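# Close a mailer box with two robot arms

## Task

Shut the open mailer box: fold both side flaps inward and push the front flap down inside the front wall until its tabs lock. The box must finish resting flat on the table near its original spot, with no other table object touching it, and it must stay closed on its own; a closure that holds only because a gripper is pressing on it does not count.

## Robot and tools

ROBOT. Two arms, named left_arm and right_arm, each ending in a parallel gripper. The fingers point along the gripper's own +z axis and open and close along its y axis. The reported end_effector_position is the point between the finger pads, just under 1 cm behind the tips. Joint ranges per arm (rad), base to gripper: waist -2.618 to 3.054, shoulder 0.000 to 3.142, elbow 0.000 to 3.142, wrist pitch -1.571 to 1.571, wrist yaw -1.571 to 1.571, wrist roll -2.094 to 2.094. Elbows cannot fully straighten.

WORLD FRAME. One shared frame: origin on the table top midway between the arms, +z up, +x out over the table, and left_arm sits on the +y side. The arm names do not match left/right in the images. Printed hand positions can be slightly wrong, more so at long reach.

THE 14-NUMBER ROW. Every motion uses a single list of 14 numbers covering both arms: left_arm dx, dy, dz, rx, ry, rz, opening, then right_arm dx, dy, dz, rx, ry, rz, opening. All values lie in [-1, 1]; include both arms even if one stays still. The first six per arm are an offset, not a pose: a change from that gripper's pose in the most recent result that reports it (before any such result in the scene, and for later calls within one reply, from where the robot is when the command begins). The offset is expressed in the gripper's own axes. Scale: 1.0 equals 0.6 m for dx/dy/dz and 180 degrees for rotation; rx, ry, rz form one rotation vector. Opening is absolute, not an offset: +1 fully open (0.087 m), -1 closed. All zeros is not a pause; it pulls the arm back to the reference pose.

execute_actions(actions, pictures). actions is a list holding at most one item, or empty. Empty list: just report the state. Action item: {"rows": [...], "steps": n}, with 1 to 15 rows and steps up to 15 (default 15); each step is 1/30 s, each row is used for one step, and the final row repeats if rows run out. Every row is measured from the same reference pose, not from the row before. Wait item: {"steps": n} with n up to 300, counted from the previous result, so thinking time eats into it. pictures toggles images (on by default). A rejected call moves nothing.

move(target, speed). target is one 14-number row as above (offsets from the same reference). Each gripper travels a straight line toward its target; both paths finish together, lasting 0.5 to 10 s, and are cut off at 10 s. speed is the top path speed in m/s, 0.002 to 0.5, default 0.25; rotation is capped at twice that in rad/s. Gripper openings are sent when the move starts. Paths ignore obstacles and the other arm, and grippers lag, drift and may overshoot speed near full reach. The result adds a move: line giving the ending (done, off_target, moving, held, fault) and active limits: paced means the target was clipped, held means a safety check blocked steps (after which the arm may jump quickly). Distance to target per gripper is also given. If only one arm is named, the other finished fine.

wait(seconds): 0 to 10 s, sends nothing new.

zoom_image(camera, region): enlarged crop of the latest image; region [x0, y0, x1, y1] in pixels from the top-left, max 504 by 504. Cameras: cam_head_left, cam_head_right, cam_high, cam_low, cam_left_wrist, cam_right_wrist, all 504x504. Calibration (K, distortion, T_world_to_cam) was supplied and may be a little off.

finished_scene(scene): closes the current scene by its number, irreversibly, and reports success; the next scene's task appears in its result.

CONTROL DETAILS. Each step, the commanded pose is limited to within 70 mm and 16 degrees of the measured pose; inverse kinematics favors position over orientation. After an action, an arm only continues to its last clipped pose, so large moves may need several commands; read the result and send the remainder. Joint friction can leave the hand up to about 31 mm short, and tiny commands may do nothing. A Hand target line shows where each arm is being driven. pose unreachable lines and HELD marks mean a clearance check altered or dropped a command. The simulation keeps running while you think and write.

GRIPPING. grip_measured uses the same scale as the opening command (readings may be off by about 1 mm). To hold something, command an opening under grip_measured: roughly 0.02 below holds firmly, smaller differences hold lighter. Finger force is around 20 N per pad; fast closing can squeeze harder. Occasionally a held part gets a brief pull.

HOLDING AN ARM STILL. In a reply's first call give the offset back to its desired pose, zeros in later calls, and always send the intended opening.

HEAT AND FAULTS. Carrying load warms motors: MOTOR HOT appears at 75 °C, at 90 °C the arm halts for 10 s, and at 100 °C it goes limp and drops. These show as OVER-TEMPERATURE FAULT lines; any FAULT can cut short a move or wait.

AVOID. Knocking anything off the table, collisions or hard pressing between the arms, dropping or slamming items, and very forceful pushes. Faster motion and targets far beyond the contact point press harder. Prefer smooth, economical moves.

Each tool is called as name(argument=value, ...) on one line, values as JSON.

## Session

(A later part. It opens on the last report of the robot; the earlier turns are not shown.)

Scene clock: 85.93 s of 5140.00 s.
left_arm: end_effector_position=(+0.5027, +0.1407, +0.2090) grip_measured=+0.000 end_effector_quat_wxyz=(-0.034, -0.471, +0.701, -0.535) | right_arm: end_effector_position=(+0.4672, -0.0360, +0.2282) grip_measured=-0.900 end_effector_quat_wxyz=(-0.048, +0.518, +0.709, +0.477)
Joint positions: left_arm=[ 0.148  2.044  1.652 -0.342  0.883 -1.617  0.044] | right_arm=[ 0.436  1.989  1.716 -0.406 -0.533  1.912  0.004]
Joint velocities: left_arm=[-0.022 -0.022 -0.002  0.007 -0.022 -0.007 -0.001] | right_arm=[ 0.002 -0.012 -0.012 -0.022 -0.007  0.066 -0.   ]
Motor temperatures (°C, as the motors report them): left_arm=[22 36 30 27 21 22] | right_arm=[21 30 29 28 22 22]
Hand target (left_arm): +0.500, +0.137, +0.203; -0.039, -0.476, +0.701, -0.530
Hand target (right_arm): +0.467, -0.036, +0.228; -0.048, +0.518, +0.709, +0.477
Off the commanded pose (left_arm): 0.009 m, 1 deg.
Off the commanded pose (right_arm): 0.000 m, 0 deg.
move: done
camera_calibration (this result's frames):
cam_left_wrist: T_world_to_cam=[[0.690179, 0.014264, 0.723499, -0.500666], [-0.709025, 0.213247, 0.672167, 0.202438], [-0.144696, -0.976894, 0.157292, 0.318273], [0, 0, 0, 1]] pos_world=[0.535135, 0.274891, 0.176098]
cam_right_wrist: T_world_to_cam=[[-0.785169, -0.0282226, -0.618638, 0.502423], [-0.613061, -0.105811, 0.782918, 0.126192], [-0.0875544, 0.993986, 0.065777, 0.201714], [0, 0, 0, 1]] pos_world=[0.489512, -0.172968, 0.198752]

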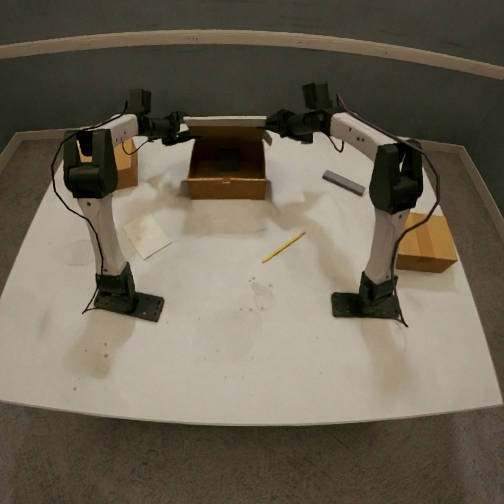

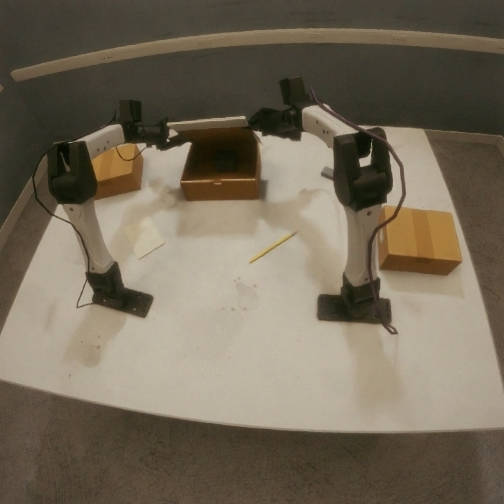

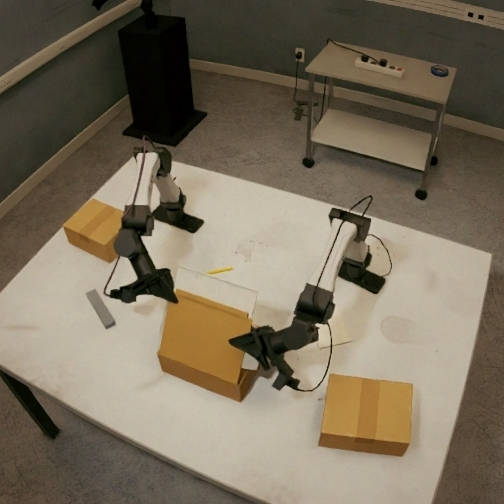

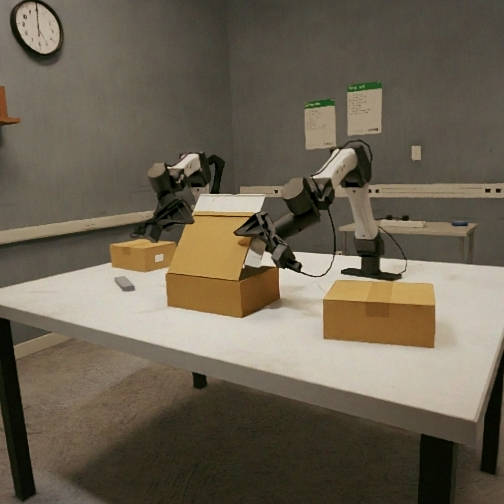

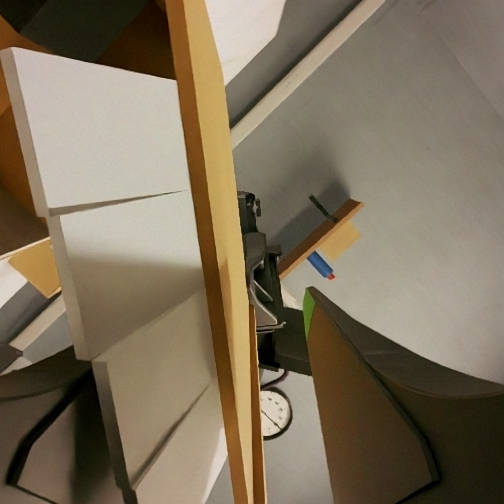

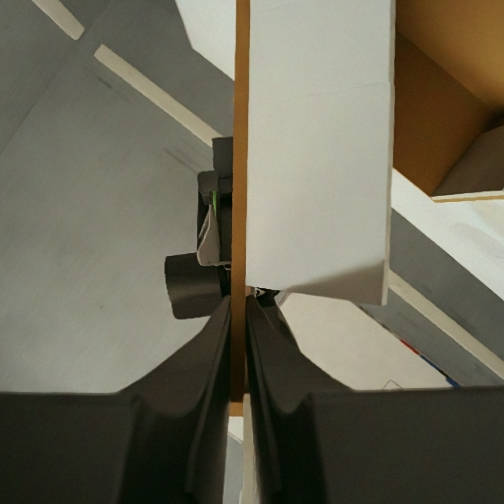

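move(target=[-0.09,0,-0.045,0,0,0,0,0,0,0,0,0,0,-1], speed=0.1)

move(target=[0,0.075,0,0,0,0,0,0,0,0,0,0,0,-1], speed=0.06)

move(target=[0.065,0,0.08,0,0,0,0,0,0,0,0,0,0,-1], speed=0.06)

Scene clock: 90.40 s of 5140.00 s.
left_arm: end_effector_position=(+0.5103, +0.1826, +0.2055) grip_measured=+0.000 end_effector_quat_wxyz=(-0.040, -0.451, +0.703, -0.549) | right_arm: end_effector_position=(+0.4671, -0.0360, +0.2283) grip_measured=-0.901 end_effector_quat_wxyz=(-0.048, +0.518, +0.709, +0.477)
Joint positions: left_arm=[ 0.247  2.117  1.744 -0.439  0.996 -1.489  0.044] | right_arm=[ 0.436  1.989  1.716 -0.406 -0.533  1.912  0.004]
Joint velocities: left_arm=[-0.007  0.002  0.017 -0.066  0.007  0.066 -0.   ] | right_arm=[ 0.007 -0.012 -0.002  0.007 -0.095  0.066  0.   ]
Motor temperatures (°C, as the motors report them): left_arm=[22 37 30 28 21 22] | right_arm=[21 30 29 28 22 22]
Hand target (left_arm): +0.518, +0.196, +0.190; -0.033, -0.471, +0.701, -0.534
Hand target (right_arm): +0.467, -0.036, +0.228; -0.047, +0.518, +0.709, +0.477
Off the commanded pose (left_arm): 0.022 m, 3 deg.
Off the commanded pose (right_arm): 0.000 m, 0 deg.
After step 90, 0.50 s passed at rest.
move: off_target (left_arm)
camera_calibration (this result's frames):
cam_left_wrist: T_world_to_cam=[[0.671125, 0.0080653, 0.7413, -0.496845], [-0.718367, 0.254095, 0.647599, 0.203572], [-0.183138, -0.967146, 0.176323, 0.374739], [0, 0, 0, 1]] pos_world=[0.548314, 0.314708, 0.170403]
cam_right_wrist: T_world_to_cam=[[-0.785217, -0.0283185, -0.618573, 0.502405], [-0.612958, -0.106166, 0.78295, 0.126072], [-0.0878434, 0.993945, 0.0660054, 0.201756], [0, 0, 0, 1]] pos_world=[0.489497, -0.172923, 0.198749]

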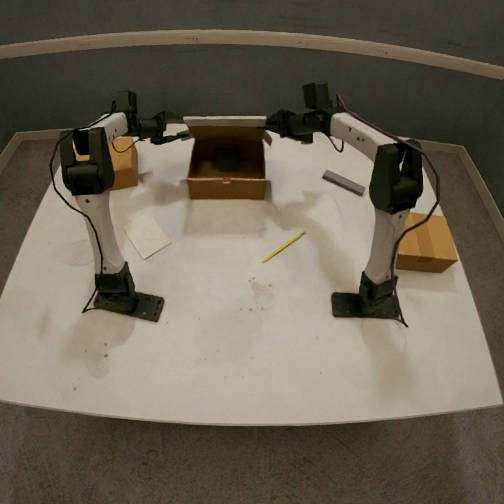

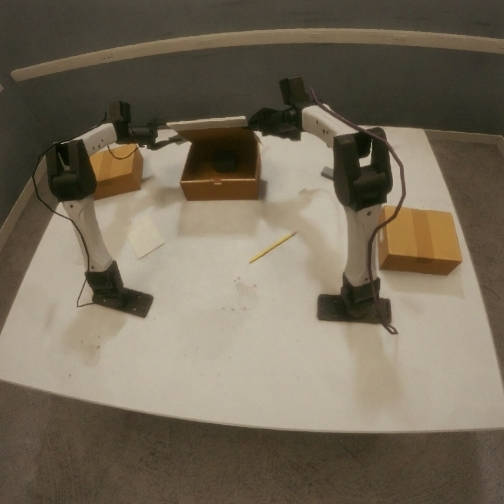

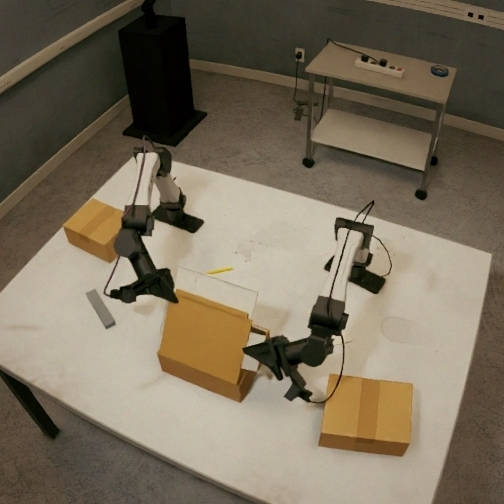

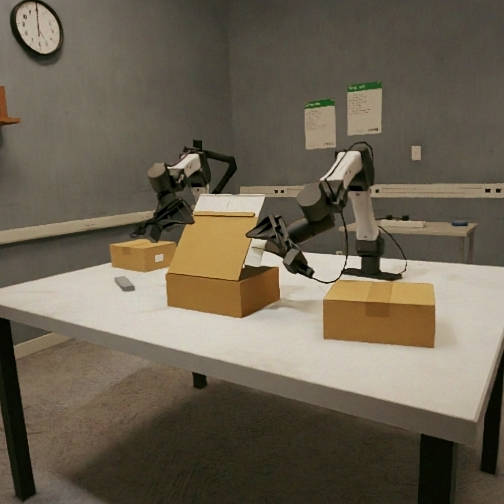

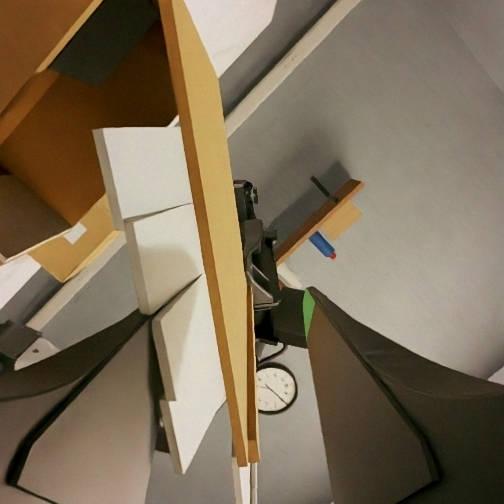

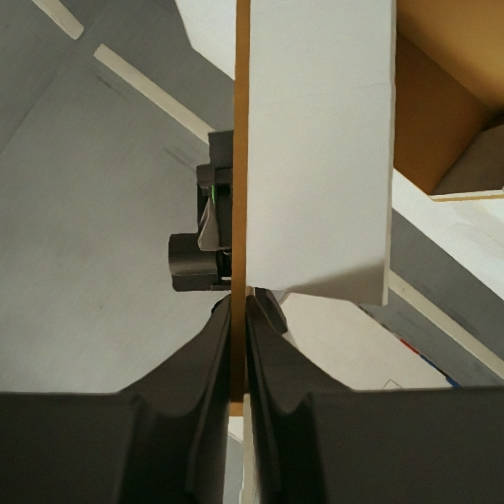

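Scene clock: 91.53 s of 5140.00 s.
left_arm: end_effector_position=(+0.4851, +0.1807, +0.1811) grip_measured=+0.000 end_effector_quat_wxyz=(-0.030, -0.443, +0.705, -0.553) | right_arm: end_effector_position=(+0.4669, -0.0359, +0.2282) grip_measured=-0.901 end_effector_quat_wxyz=(-0.047, +0.516, +0.710, +0.477)
Joint positions: left_arm=[ 0.247  2.032  1.508 -0.265  0.995 -1.484  0.044] | right_arm=[ 0.436  1.989  1.716 -0.406 -0.534  1.907  0.004]
Joint velocities: left_arm=[ 0.007 -0.022 -0.007  0.007  0.022 -0.066 -0.001] | right_arm=[-0.007 -0.017 -0.007  0.051 -0.022 -0.037  0.   ]
Motor temperatures (°C, as the motors report them): left_arm=[22 37 30 28 21 22] | right_arm=[21 30 29 28 22 22]
Hand target (left_arm): +0.480, +0.182, +0.173; -0.040, -0.451, +0.703, -0.549
Hand target (right_arm): +0.467, -0.036, +0.228; -0.048, +0.518, +0.709, +0.477
Off the commanded pose (left_arm): 0.010 m, 2 deg.
Off the commanded pose (right_arm): 0.000 m, 0 deg.
move: done
camera_calibration (this result's frames):
cam_left_wrist: T_world_to_cam=[[0.651281, 0.00394221, 0.758827, -0.454576], [-0.73495, 0.252204, 0.629478, 0.213451], [-0.188898, -0.967666, 0.167153, 0.377097], [0, 0, 0, 1]] pos_world=[0.524166, 0.312862, 0.147549]
cam_right_wrist: T_world_to_cam=[[-0.783002, -0.0319213, -0.6212, 0.50159], [-0.615279, -0.106874, 0.781031, 0.127467], [-0.0913218, 0.99376, 0.0640422, 0.203741], [0, 0, 0, 1]] pos_world=[0.48978, -0.172835, 0.198984]

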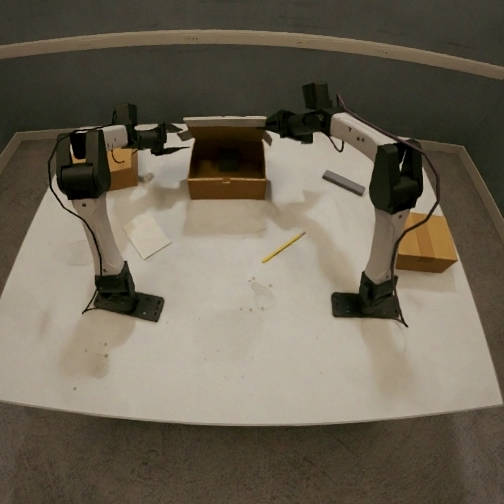

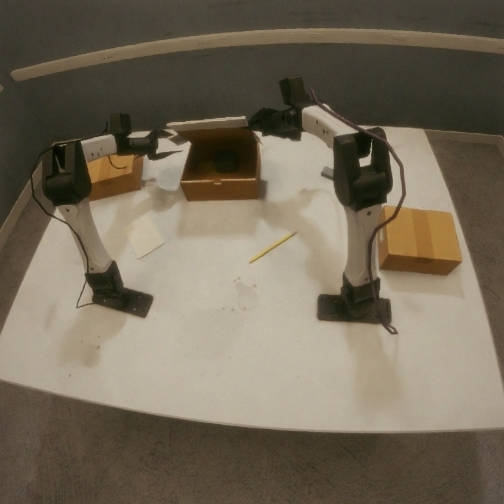

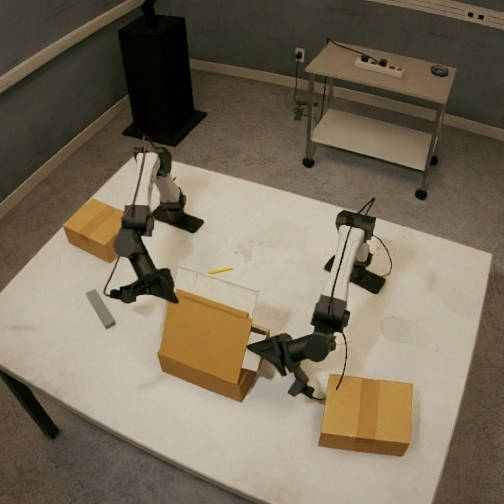

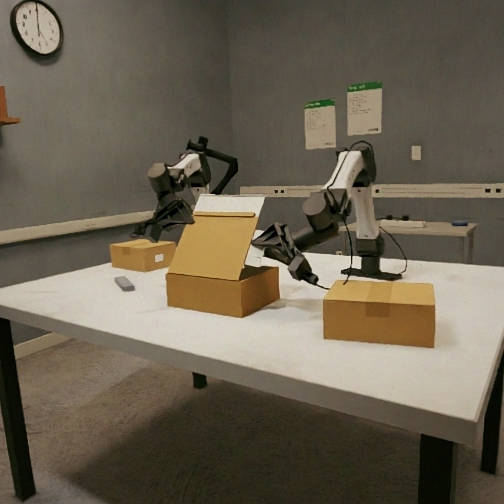

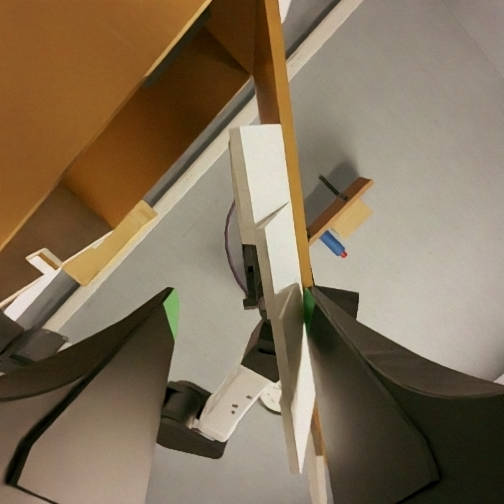

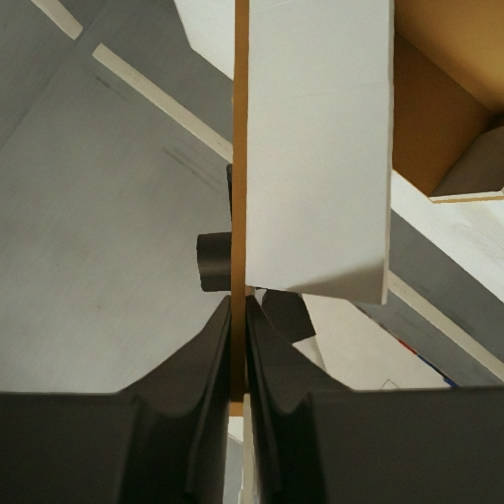

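Scene clock: 92.90 s of 5140.00 s.
left_arm: end_effector_position=(+0.5043, +0.1609, +0.1835) grip_measured=+0.000 end_effector_quat_wxyz=(+0.007, -0.484, +0.686, -0.543) | right_arm: end_effector_position=(+0.4760, -0.0485, +0.2276) grip_measured=-0.902 end_effector_quat_wxyz=(-0.037, +0.527, +0.703, +0.476)
Joint positions: left_arm=[ 0.182  2.007  1.473 -0.129  0.841 -1.645  0.044] | right_arm=[ 0.41   1.989  1.716 -0.406 -0.526  1.906  0.004]
Joint velocities: left_arm=[-0.027 -0.022 -0.002 -0.007 -0.095 -0.051 -0.001] | right_arm=[ 0.002  0.012 -0.002  0.051 -0.037  0.007  0.   ]
Motor temperatures (°C, as the motors report them): left_arm=[22 37 30 28 21 22] | right_arm=[21 31 29 28 22 22]
Hand target (left_arm): +0.483, +0.121, +0.184; -0.031, -0.444, +0.704, -0.553
Hand target (right_arm): +0.467, -0.036, +0.228; -0.047, +0.516, +0.710, +0.477
Off the commanded pose (left_arm): 0.047 m, 7 deg.
Off the commanded pose (right_arm): 0.016 m, 2 deg.
move: off_target (left_arm, right_arm)
camera_calibration (this result's frames):
cam_left_wrist: T_world_to_cam=[[0.650335, 0.0560154, 0.75758, -0.476544], [-0.755742, 0.148702, 0.637763, 0.256597], [-0.0769289, -0.987294, 0.139039, 0.313049], [0, 0, 0, 1]] pos_world=[0.527917, 0.297609, 0.153846]
cam_right_wrist: T_world_to_cam=[[-0.782342, -0.0102144, -0.622765, 0.509069], [-0.61995, -0.0835825, 0.780177, 0.1358], [-0.0600213, 0.996449, 0.0590577, 0.203461], [0, 0, 0, 1]] pos_world=[0.494667, -0.186188, 0.199066]

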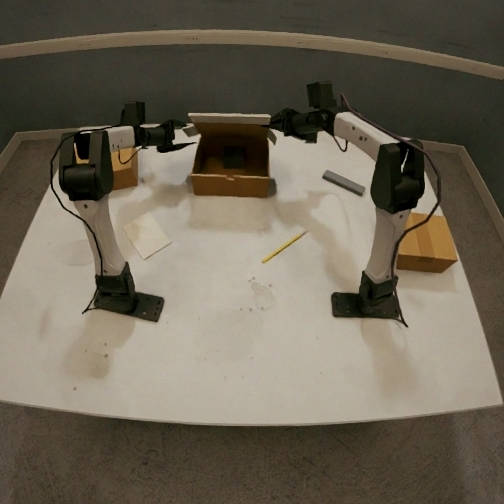

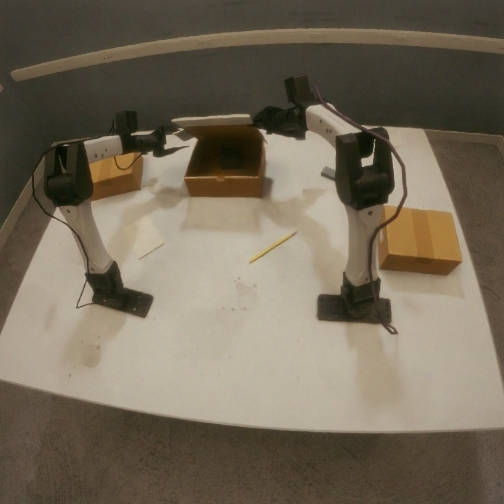

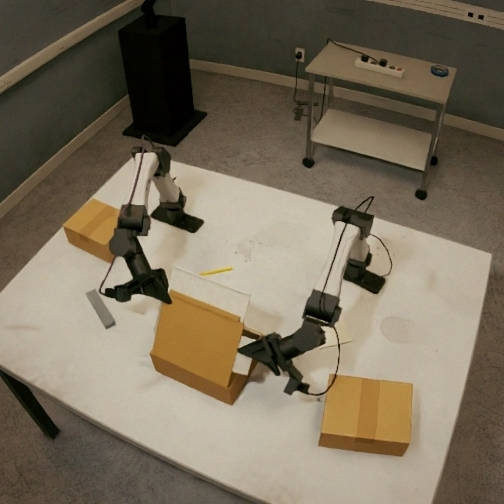

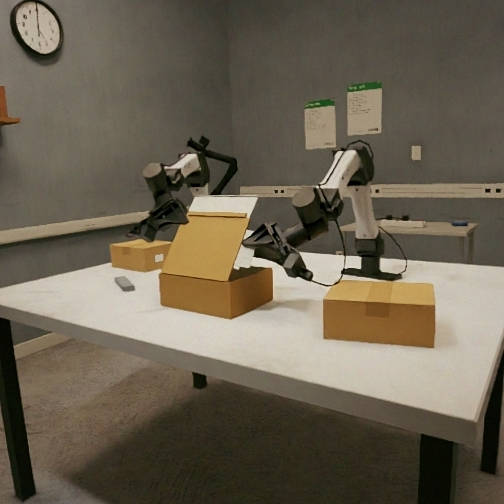

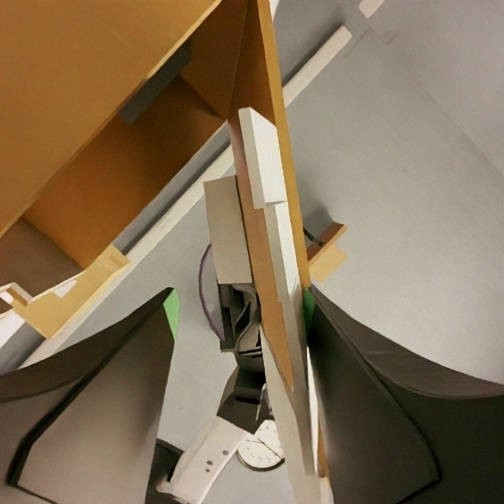

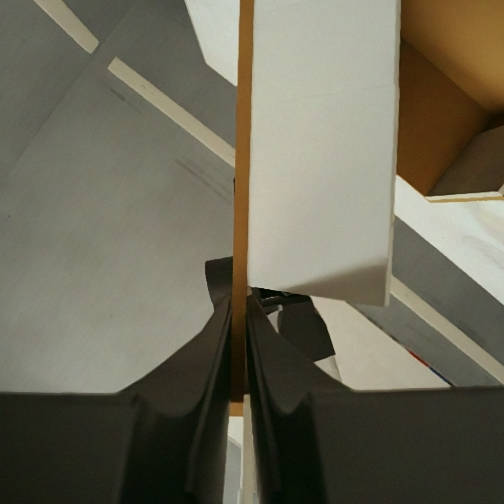

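move(target=[-0.025,0.07,-0.03,0,0,0,0,0,0,0,0,0,0,-1], speed=0.05)

Scene clock: 95.83 s of 5140.00 s.
left_arm: end_effector_position=(+0.4887, +0.1790, +0.1766) grip_measured=+0.000 end_effector_quat_wxyz=(+0.038, -0.465, +0.682, -0.562) | right_arm: end_effector_position=(+0.4744, -0.0488, +0.2262) grip_measured=-0.902 end_effector_quat_wxyz=(-0.036, +0.521, +0.708, +0.475)
Joint positions: left_arm=[ 0.224  1.945  1.312  0.033  0.868 -1.621  0.044] | right_arm=[ 0.409  1.989  1.716 -0.413 -0.53   1.888  0.004]
Joint velocities: left_arm=[-0.007  0.002 -0.017 -0.051 -0.007 -0.037  0.   ] | right_arm=[-0.012  0.007  0.007  0.007  0.007  0.022  0.001]
Motor temperatures (°C, as the motors report them): left_arm=[22 38 30 28 21 22] | right_arm=[21 31 29 28 22 22]
Hand target (left_arm): +0.475, +0.181, +0.153; +0.007, -0.484, +0.686, -0.544
Hand target (right_arm): +0.476, -0.049, +0.228; -0.037, +0.527, +0.703, +0.476
Off the commanded pose (left_arm): 0.029 m, 5 deg.
Off the commanded pose (right_arm): 0.002 m, 1 deg.
move: off_target (left_arm)
camera_calibration (this result's frames):
cam_left_wrist: T_world_to_cam=[[0.585485, 0.063457, 0.808196, -0.440759], [-0.807077, 0.139555, 0.573717, 0.284549], [-0.0763816, -0.988179, 0.132922, 0.331675], [0, 0, 0, 1]] pos_world=[0.513045, 0.316013, 0.148882]
cam_right_wrist: T_world_to_cam=[[-0.778507, -0.0248637, -0.627143, 0.505426], [-0.623472, -0.084273, 0.777291, 0.138147], [-0.0721776, 0.996132, 0.0501053, 0.211565], [0, 0, 0, 1]] pos_world=[0.494879, -0.186538, 0.198993]

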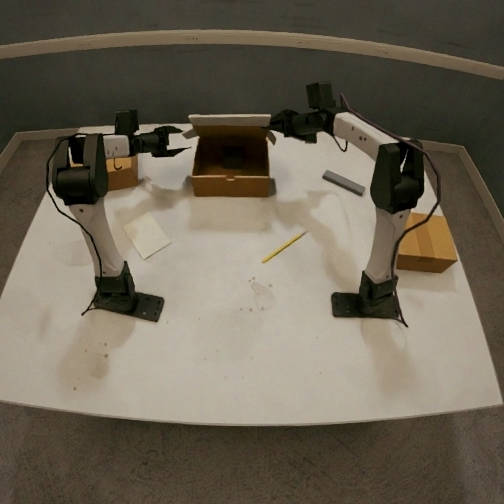

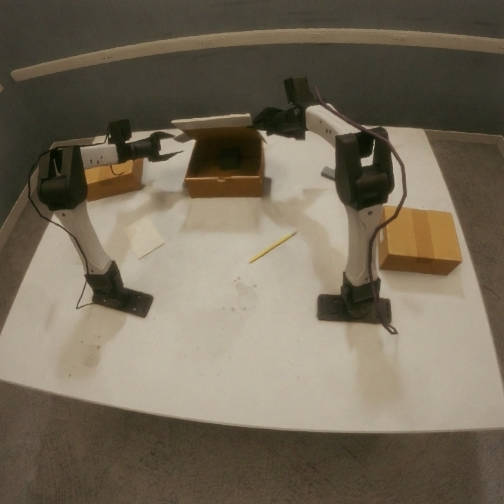

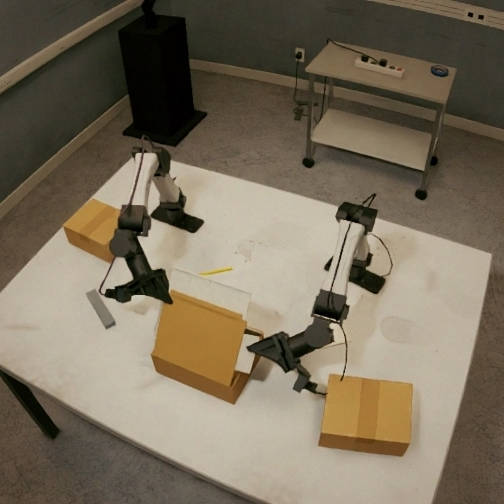

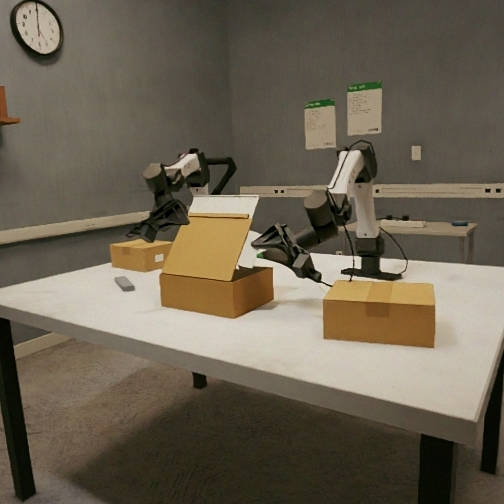

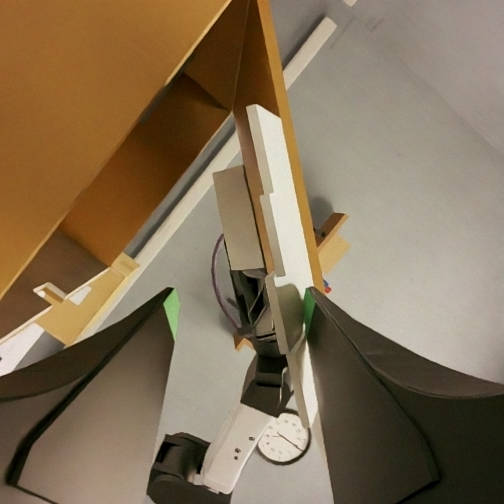

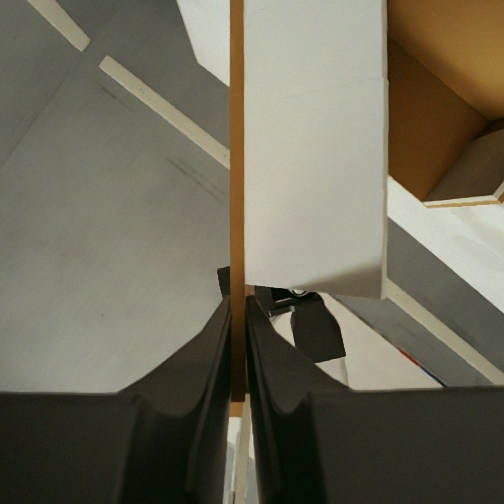

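move(target=[0,0.09,0,-0.052,0,-0.065,0,0,0,0,0,0,0,-1], speed=0.05)

Scene clock: 100.77 s of 5140.00 s.
left_arm: end_effector_position=(+0.4723, +0.1780, +0.1600) grip_measured=+0.000 end_effector_quat_wxyz=(-0.019, -0.513, +0.672, -0.534) | right_arm: end_effector_position=(+0.4736, -0.0488, +0.2255) grip_measured=-0.903 end_effector_quat_wxyz=(-0.033, +0.516, +0.713, +0.474)
Joint positions: left_arm=[ 0.224  1.931  1.284 -0.084  0.871 -1.657  0.044] | right_arm=[ 0.409  1.989  1.716 -0.415 -0.53   1.873  0.004]
Joint velocities: left_arm=[-0.017  0.017 -0.022 -0.037 -0.037  0.081 -0.   ] | right_arm=[ 0.002  0.002 -0.012  0.007  0.022 -0.007  0.   ]
Motor temperatures (°C, as the motors report them): left_arm=[22 38 30 28 21 22] | right_arm=[21 32 29 28 22 22]
Hand target (left_arm): +0.457, +0.175, +0.135; -0.058, -0.534, +0.674, -0.508
Hand target (right_arm): +0.474, -0.049, +0.226; -0.036, +0.521, +0.709, +0.475
Off the commanded pose (left_arm): 0.031 m, 6 deg.
Off the commanded pose (right_arm): 0.001 m, 1 deg.
move: off_target (left_arm)
camera_calibration (this result's frames):
cam_left_wrist: T_world_to_cam=[[0.70335, 0.0933694, 0.704685, -0.462097], [-0.709699, 0.148488, 0.688679, 0.215066], [-0.0403356, -0.984497, 0.170703, 0.30785], [0, 0, 0, 1]] pos_world=[0.490066, 0.314288, 0.124971]
cam_right_wrist: T_world_to_cam=[[-0.772863, -0.0362932, -0.633534, 0.502516], [-0.62932, -0.0843558, 0.772555, 0.142013], [-0.0814808, 0.995775, 0.0423555, 0.217713], [0, 0, 0, 1]] pos_world=[0.495487, -0.186576, 0.199427]

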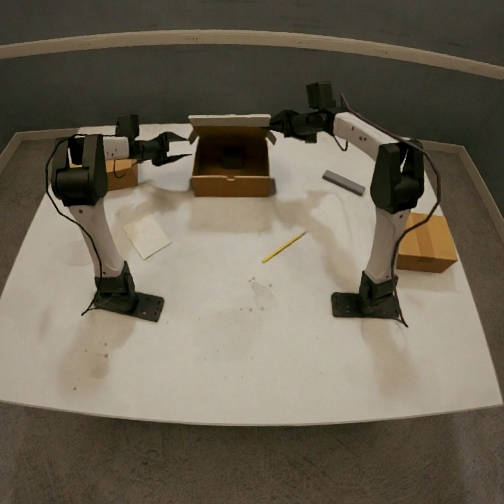

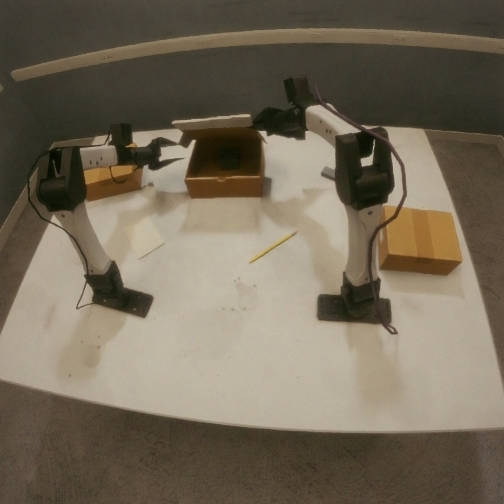

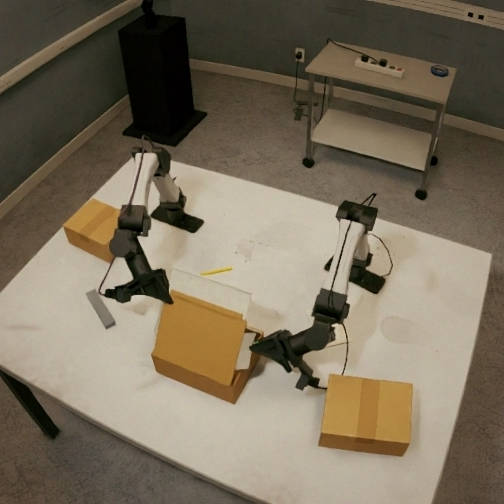

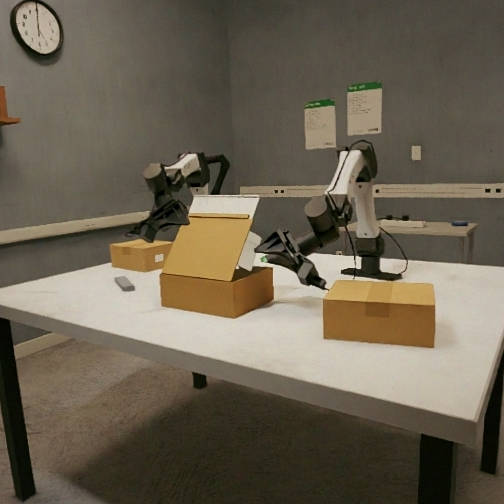

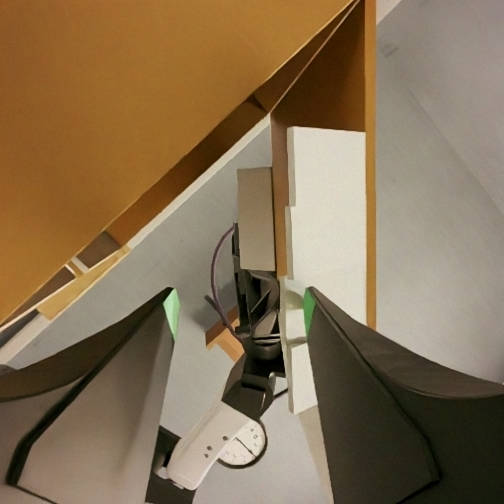

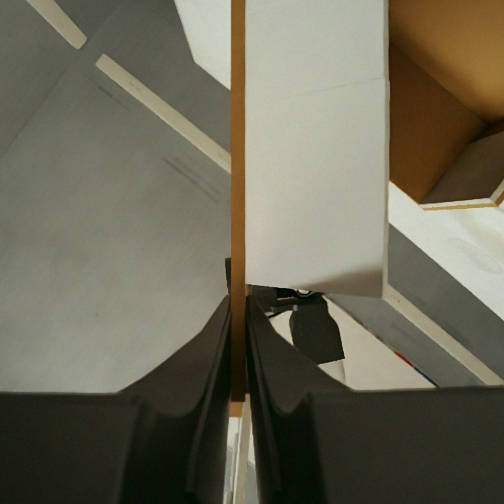

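move(target=[0.07,0,0.078,0,0,0,0,0,0,0,0,0,0,-1], speed=0.05)

Scene clock: 103.63 s of 5140.00 s.
left_arm: end_effector_position=(+0.4746, +0.1183, +0.1640) grip_measured=+0.000 end_effector_quat_wxyz=(-0.022, -0.515, +0.673, -0.530) | right_arm: end_effector_position=(+0.4740, -0.0488, +0.2257) grip_measured=-0.903 end_effector_quat_wxyz=(-0.032, +0.515, +0.713, +0.475)
Joint positions: left_arm=[ 0.076  1.931  1.284  0.004  0.756 -1.792  0.044] | right_arm=[ 0.409  1.989  1.716 -0.413 -0.529  1.872  0.004]
Joint velocities: left_arm=[-0.007  0.002 -0.007  0.051  0.051  0.022 -0.001] | right_arm=[-0.012 -0.022 -0.007  0.066  0.022  0.022 -0.   ]
Motor temperatures (°C, as the motors report them): left_arm=[22 38 30 28 21 22] | right_arm=[21 32 29 28 22 22]
Hand target (left_arm): +0.477, +0.115, +0.164; -0.020, -0.513, +0.672, -0.534
Hand target (right_arm): +0.474, -0.049, +0.225; -0.033, +0.516, +0.713, +0.474
Off the commanded pose (left_arm): 0.004 m, 1 deg.
Off the commanded pose (right_arm): 0.000 m, 0 deg.
move: done
camera_calibration (this result's frames):
cam_left_wrist: T_world_to_cam=[[0.711106, 0.0919813, 0.697043, -0.463266], [-0.701981, 0.14842, 0.696558, 0.217823], [-0.0393849, -0.984637, 0.170112, 0.24818], [0, 0, 0, 1]] pos_world=[0.492113, 0.254649, 0.128971]
cam_right_wrist: T_world_to_cam=[[-0.770835, -0.0363297, -0.635998, 0.502566], [-0.631818, -0.0839072, 0.770562, 0.143704], [-0.0813591, 0.995811, 0.0417249, 0.217824], [0, 0, 0, 1]] pos_world=[0.495912, -0.186595, 0.19981]

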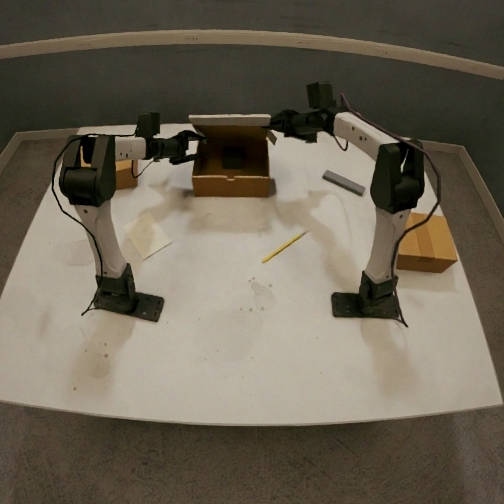

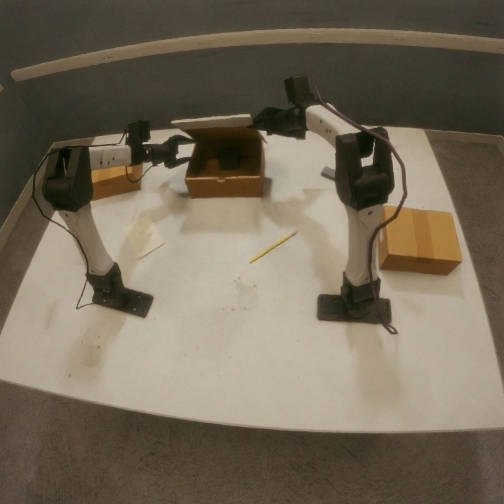

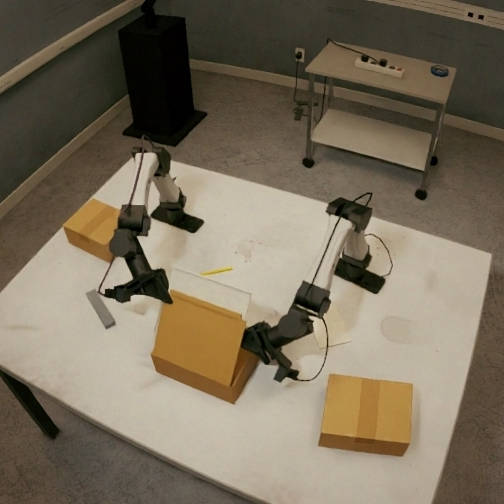

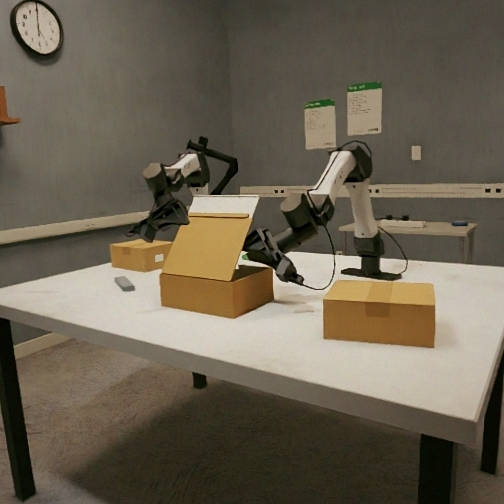

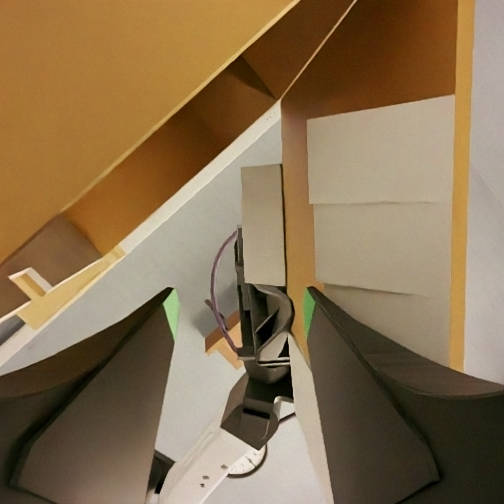

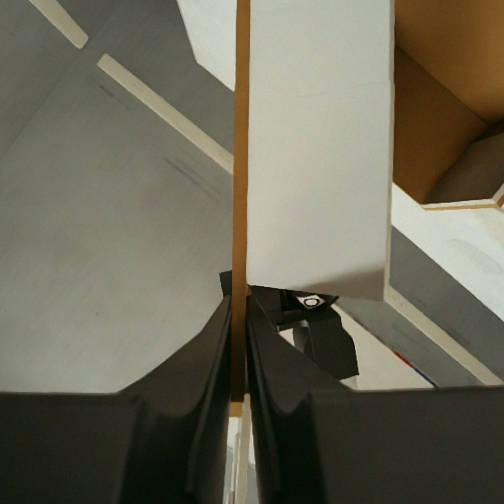

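move(target=[0,0,0,0,0,0,0.8,0,0,0,0,0,0,-1], speed=0.05)

move(target=[-0.09,0,-0.1,0,0,0,0,0,0,0,0,0,0,-1], speed=0.08)

Scene clock: 106.33 s of 5140.00 s.
left_arm: end_effector_position=(+0.4723, +0.1167, +0.1623) grip_measured=+0.799 end_effector_quat_wxyz=(-0.027, -0.515, +0.675, -0.527) | right_arm: end_effector_position=(+0.4748, -0.0483, +0.2270) grip_measured=-0.902 end_effector_quat_wxyz=(-0.031, +0.516, +0.711, +0.477)
Joint positions: left_arm=[ 0.073  1.931  1.284 -0.009  0.759 -1.787  0.079] | right_arm=[ 0.41   1.989  1.716 -0.406 -0.528  1.878  0.004]
Joint velocities: left_arm=[ 0.017  0.007  0.002  0.051  0.037 -0.022 -0.   ] | right_arm=[-0.007 -0.022 -0.007 -0.037  0.022  0.022 -0.   ]
Motor temperatures (°C, as the motors report them): left_arm=[22 38 30 28 21 22] | right_arm=[21 32 30 28 22 22]
Hand target (left_arm): +0.475, +0.118, +0.164; -0.022, -0.515, +0.673, -0.530
Hand target (right_arm): +0.474, -0.049, +0.226; -0.032, +0.515, +0.713, +0.475
Off the commanded pose (left_arm): 0.003 m, 1 deg.
Off the commanded pose (right_arm): 0.002 m, 0 deg.
move: done
camera_calibration (this result's frames):
cam_left_wrist: T_world_to_cam=[[0.71802, 0.0852599, 0.690781, -0.46175], [-0.69456, 0.152081, 0.703177, 0.212619], [-0.0451021, -0.984684, 0.168416, 0.249805], [0, 0, 0, 1]] pos_world=[0.490488, 0.253012, 0.127388]
cam_right_wrist: T_world_to_cam=[[-0.769686, -0.0306256, -0.637688, 0.504154], [-0.633628, -0.0855435, 0.768894, 0.144472], [-0.0780979, 0.995864, 0.0464364, 0.21464], [0, 0, 0, 1]] pos_world=[0.496345, -0.185954, 0.200443]

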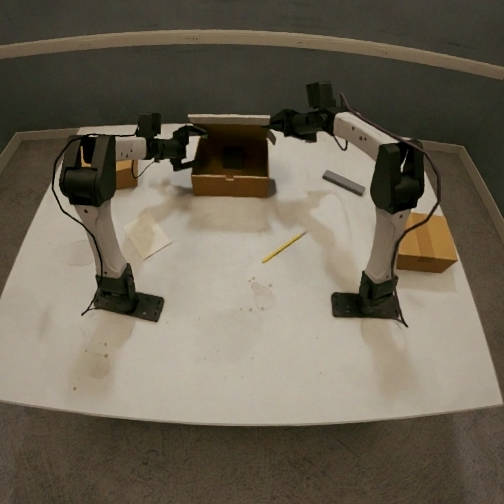

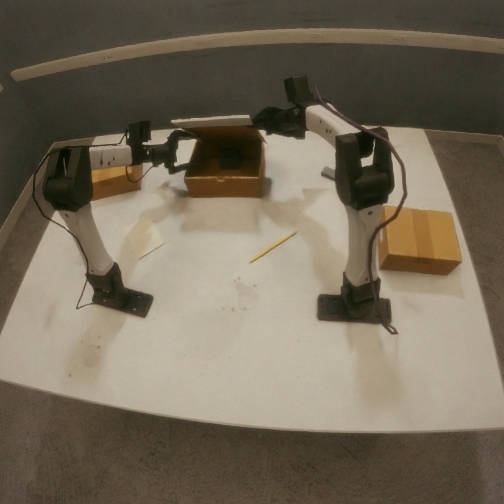

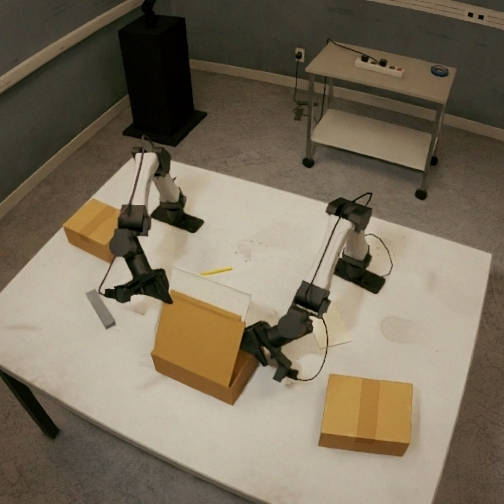

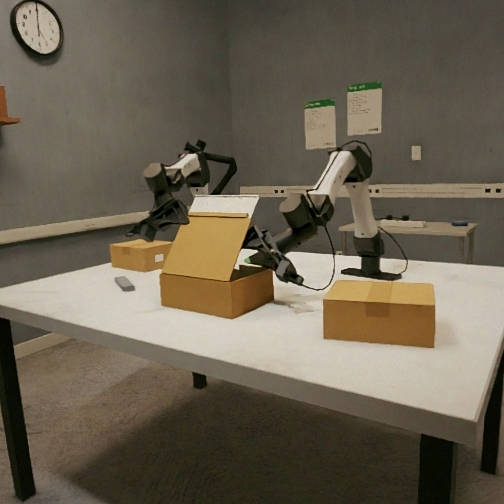

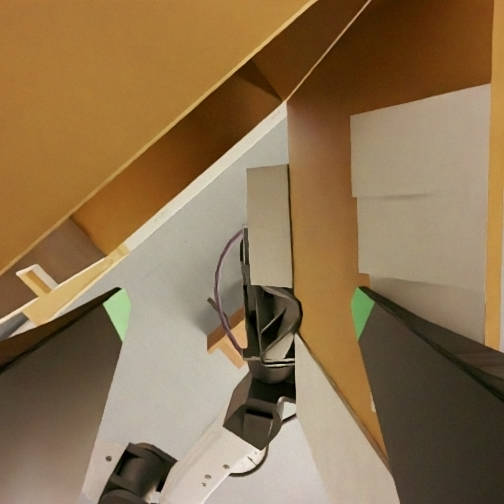

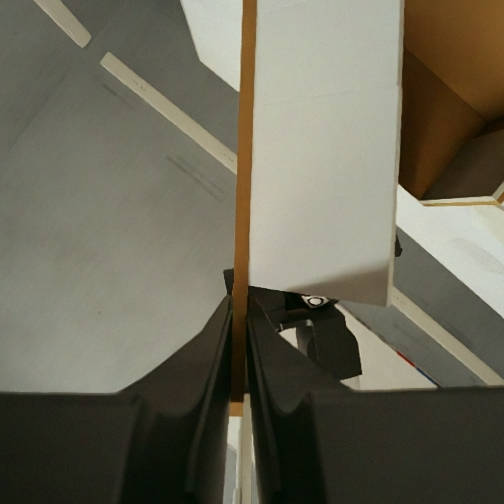

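Scene clock: 107.83 s of 5140.00 s.
left_arm: end_effector_position=(+0.4666, +0.1957, +0.1547) grip_measured=+0.000 end_effector_quat_wxyz=(-0.021, -0.514, +0.676, -0.528) | right_arm: end_effector_position=(+0.4748, -0.0483, +0.2270) grip_measured=-0.902 end_effector_quat_wxyz=(-0.032, +0.516, +0.711, +0.477)
Joint positions: left_arm=[ 0.269  1.931  1.284 -0.143  0.9   -1.591  0.044] | right_arm=[ 0.41   1.989  1.716 -0.406 -0.528  1.878  0.004]
Joint velocities: left_arm=[-0.012  0.002  0.017  0.007 -0.037  0.037 -0.   ] | right_arm=[-0.032 -0.022  0.007  0.007 -0.007 -0.022 -0.   ]
Motor temperatures (°C, as the motors report them): left_arm=[22 38 30 28 21 22] | right_arm=[21 32 30 28 22 22]
Hand target (left_arm): +0.466, +0.198, +0.157; -0.025, -0.515, +0.676, -0.527
Hand target (right_arm): +0.475, -0.048, +0.227; -0.032, +0.516, +0.711, +0.477
Off the commanded pose (left_arm): 0.003 m, 1 deg.
Off the commanded pose (right_arm): 0.000 m, 0 deg.
move: done
camera_calibration (this result's frames):
cam_left_wrist: T_world_to_cam=[[0.710416, 0.0834875, 0.698813, -0.456463], [-0.702416, 0.145959, 0.696641, 0.207848], [-0.0438371, -0.985762, 0.162334, 0.329153], [0, 0, 0, 1]] pos_world=[0.484703, 0.332238, 0.120754]
cam_right_wrist: T_world_to_cam=[[-0.769865, -0.0303573, -0.637485, 0.504222], [-0.633438, -0.0855436, 0.769051, 0.144345], [-0.0778791, 0.995872, 0.0466276, 0.214494], [0, 0, 0, 1]] pos_world=[0.496321, -0.185954, 0.200424]

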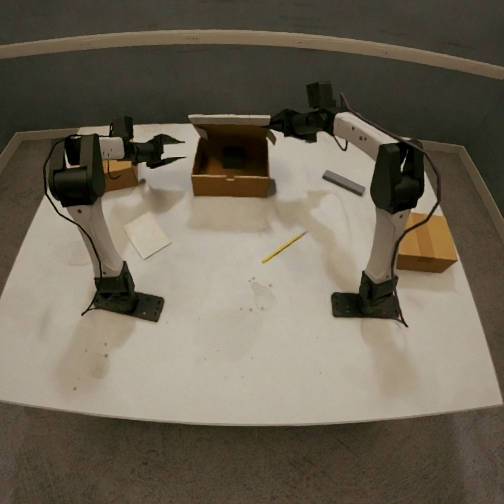

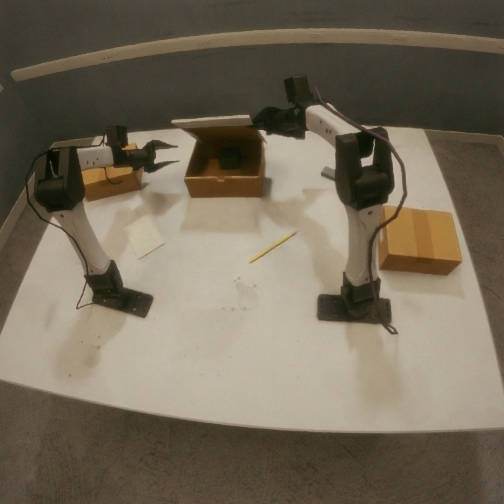

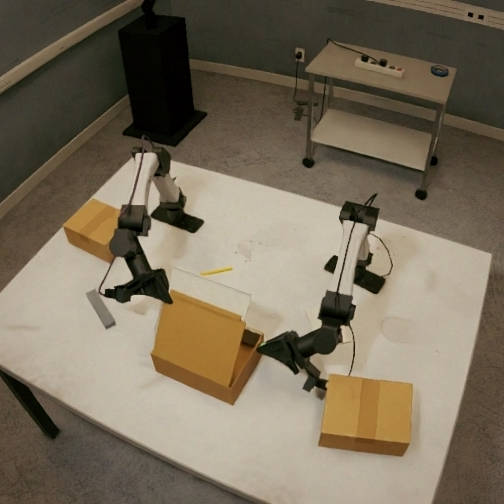

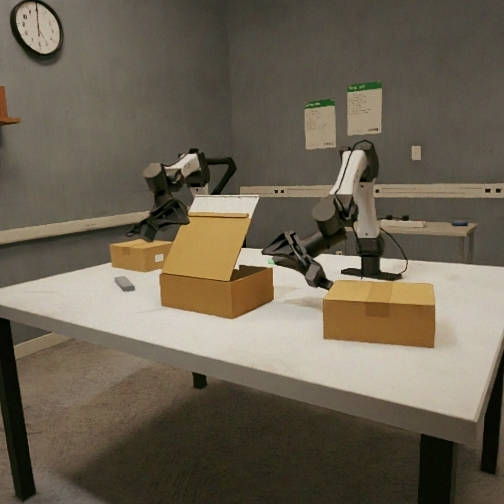

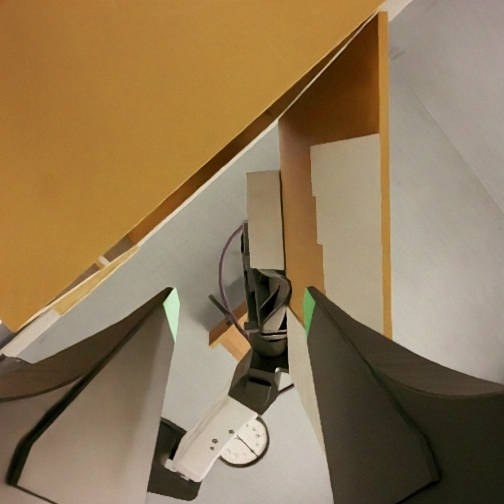

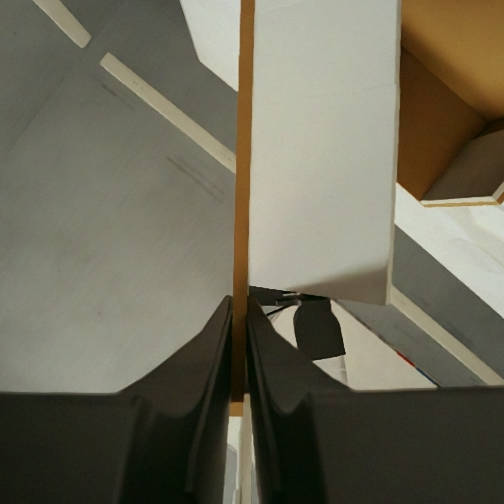

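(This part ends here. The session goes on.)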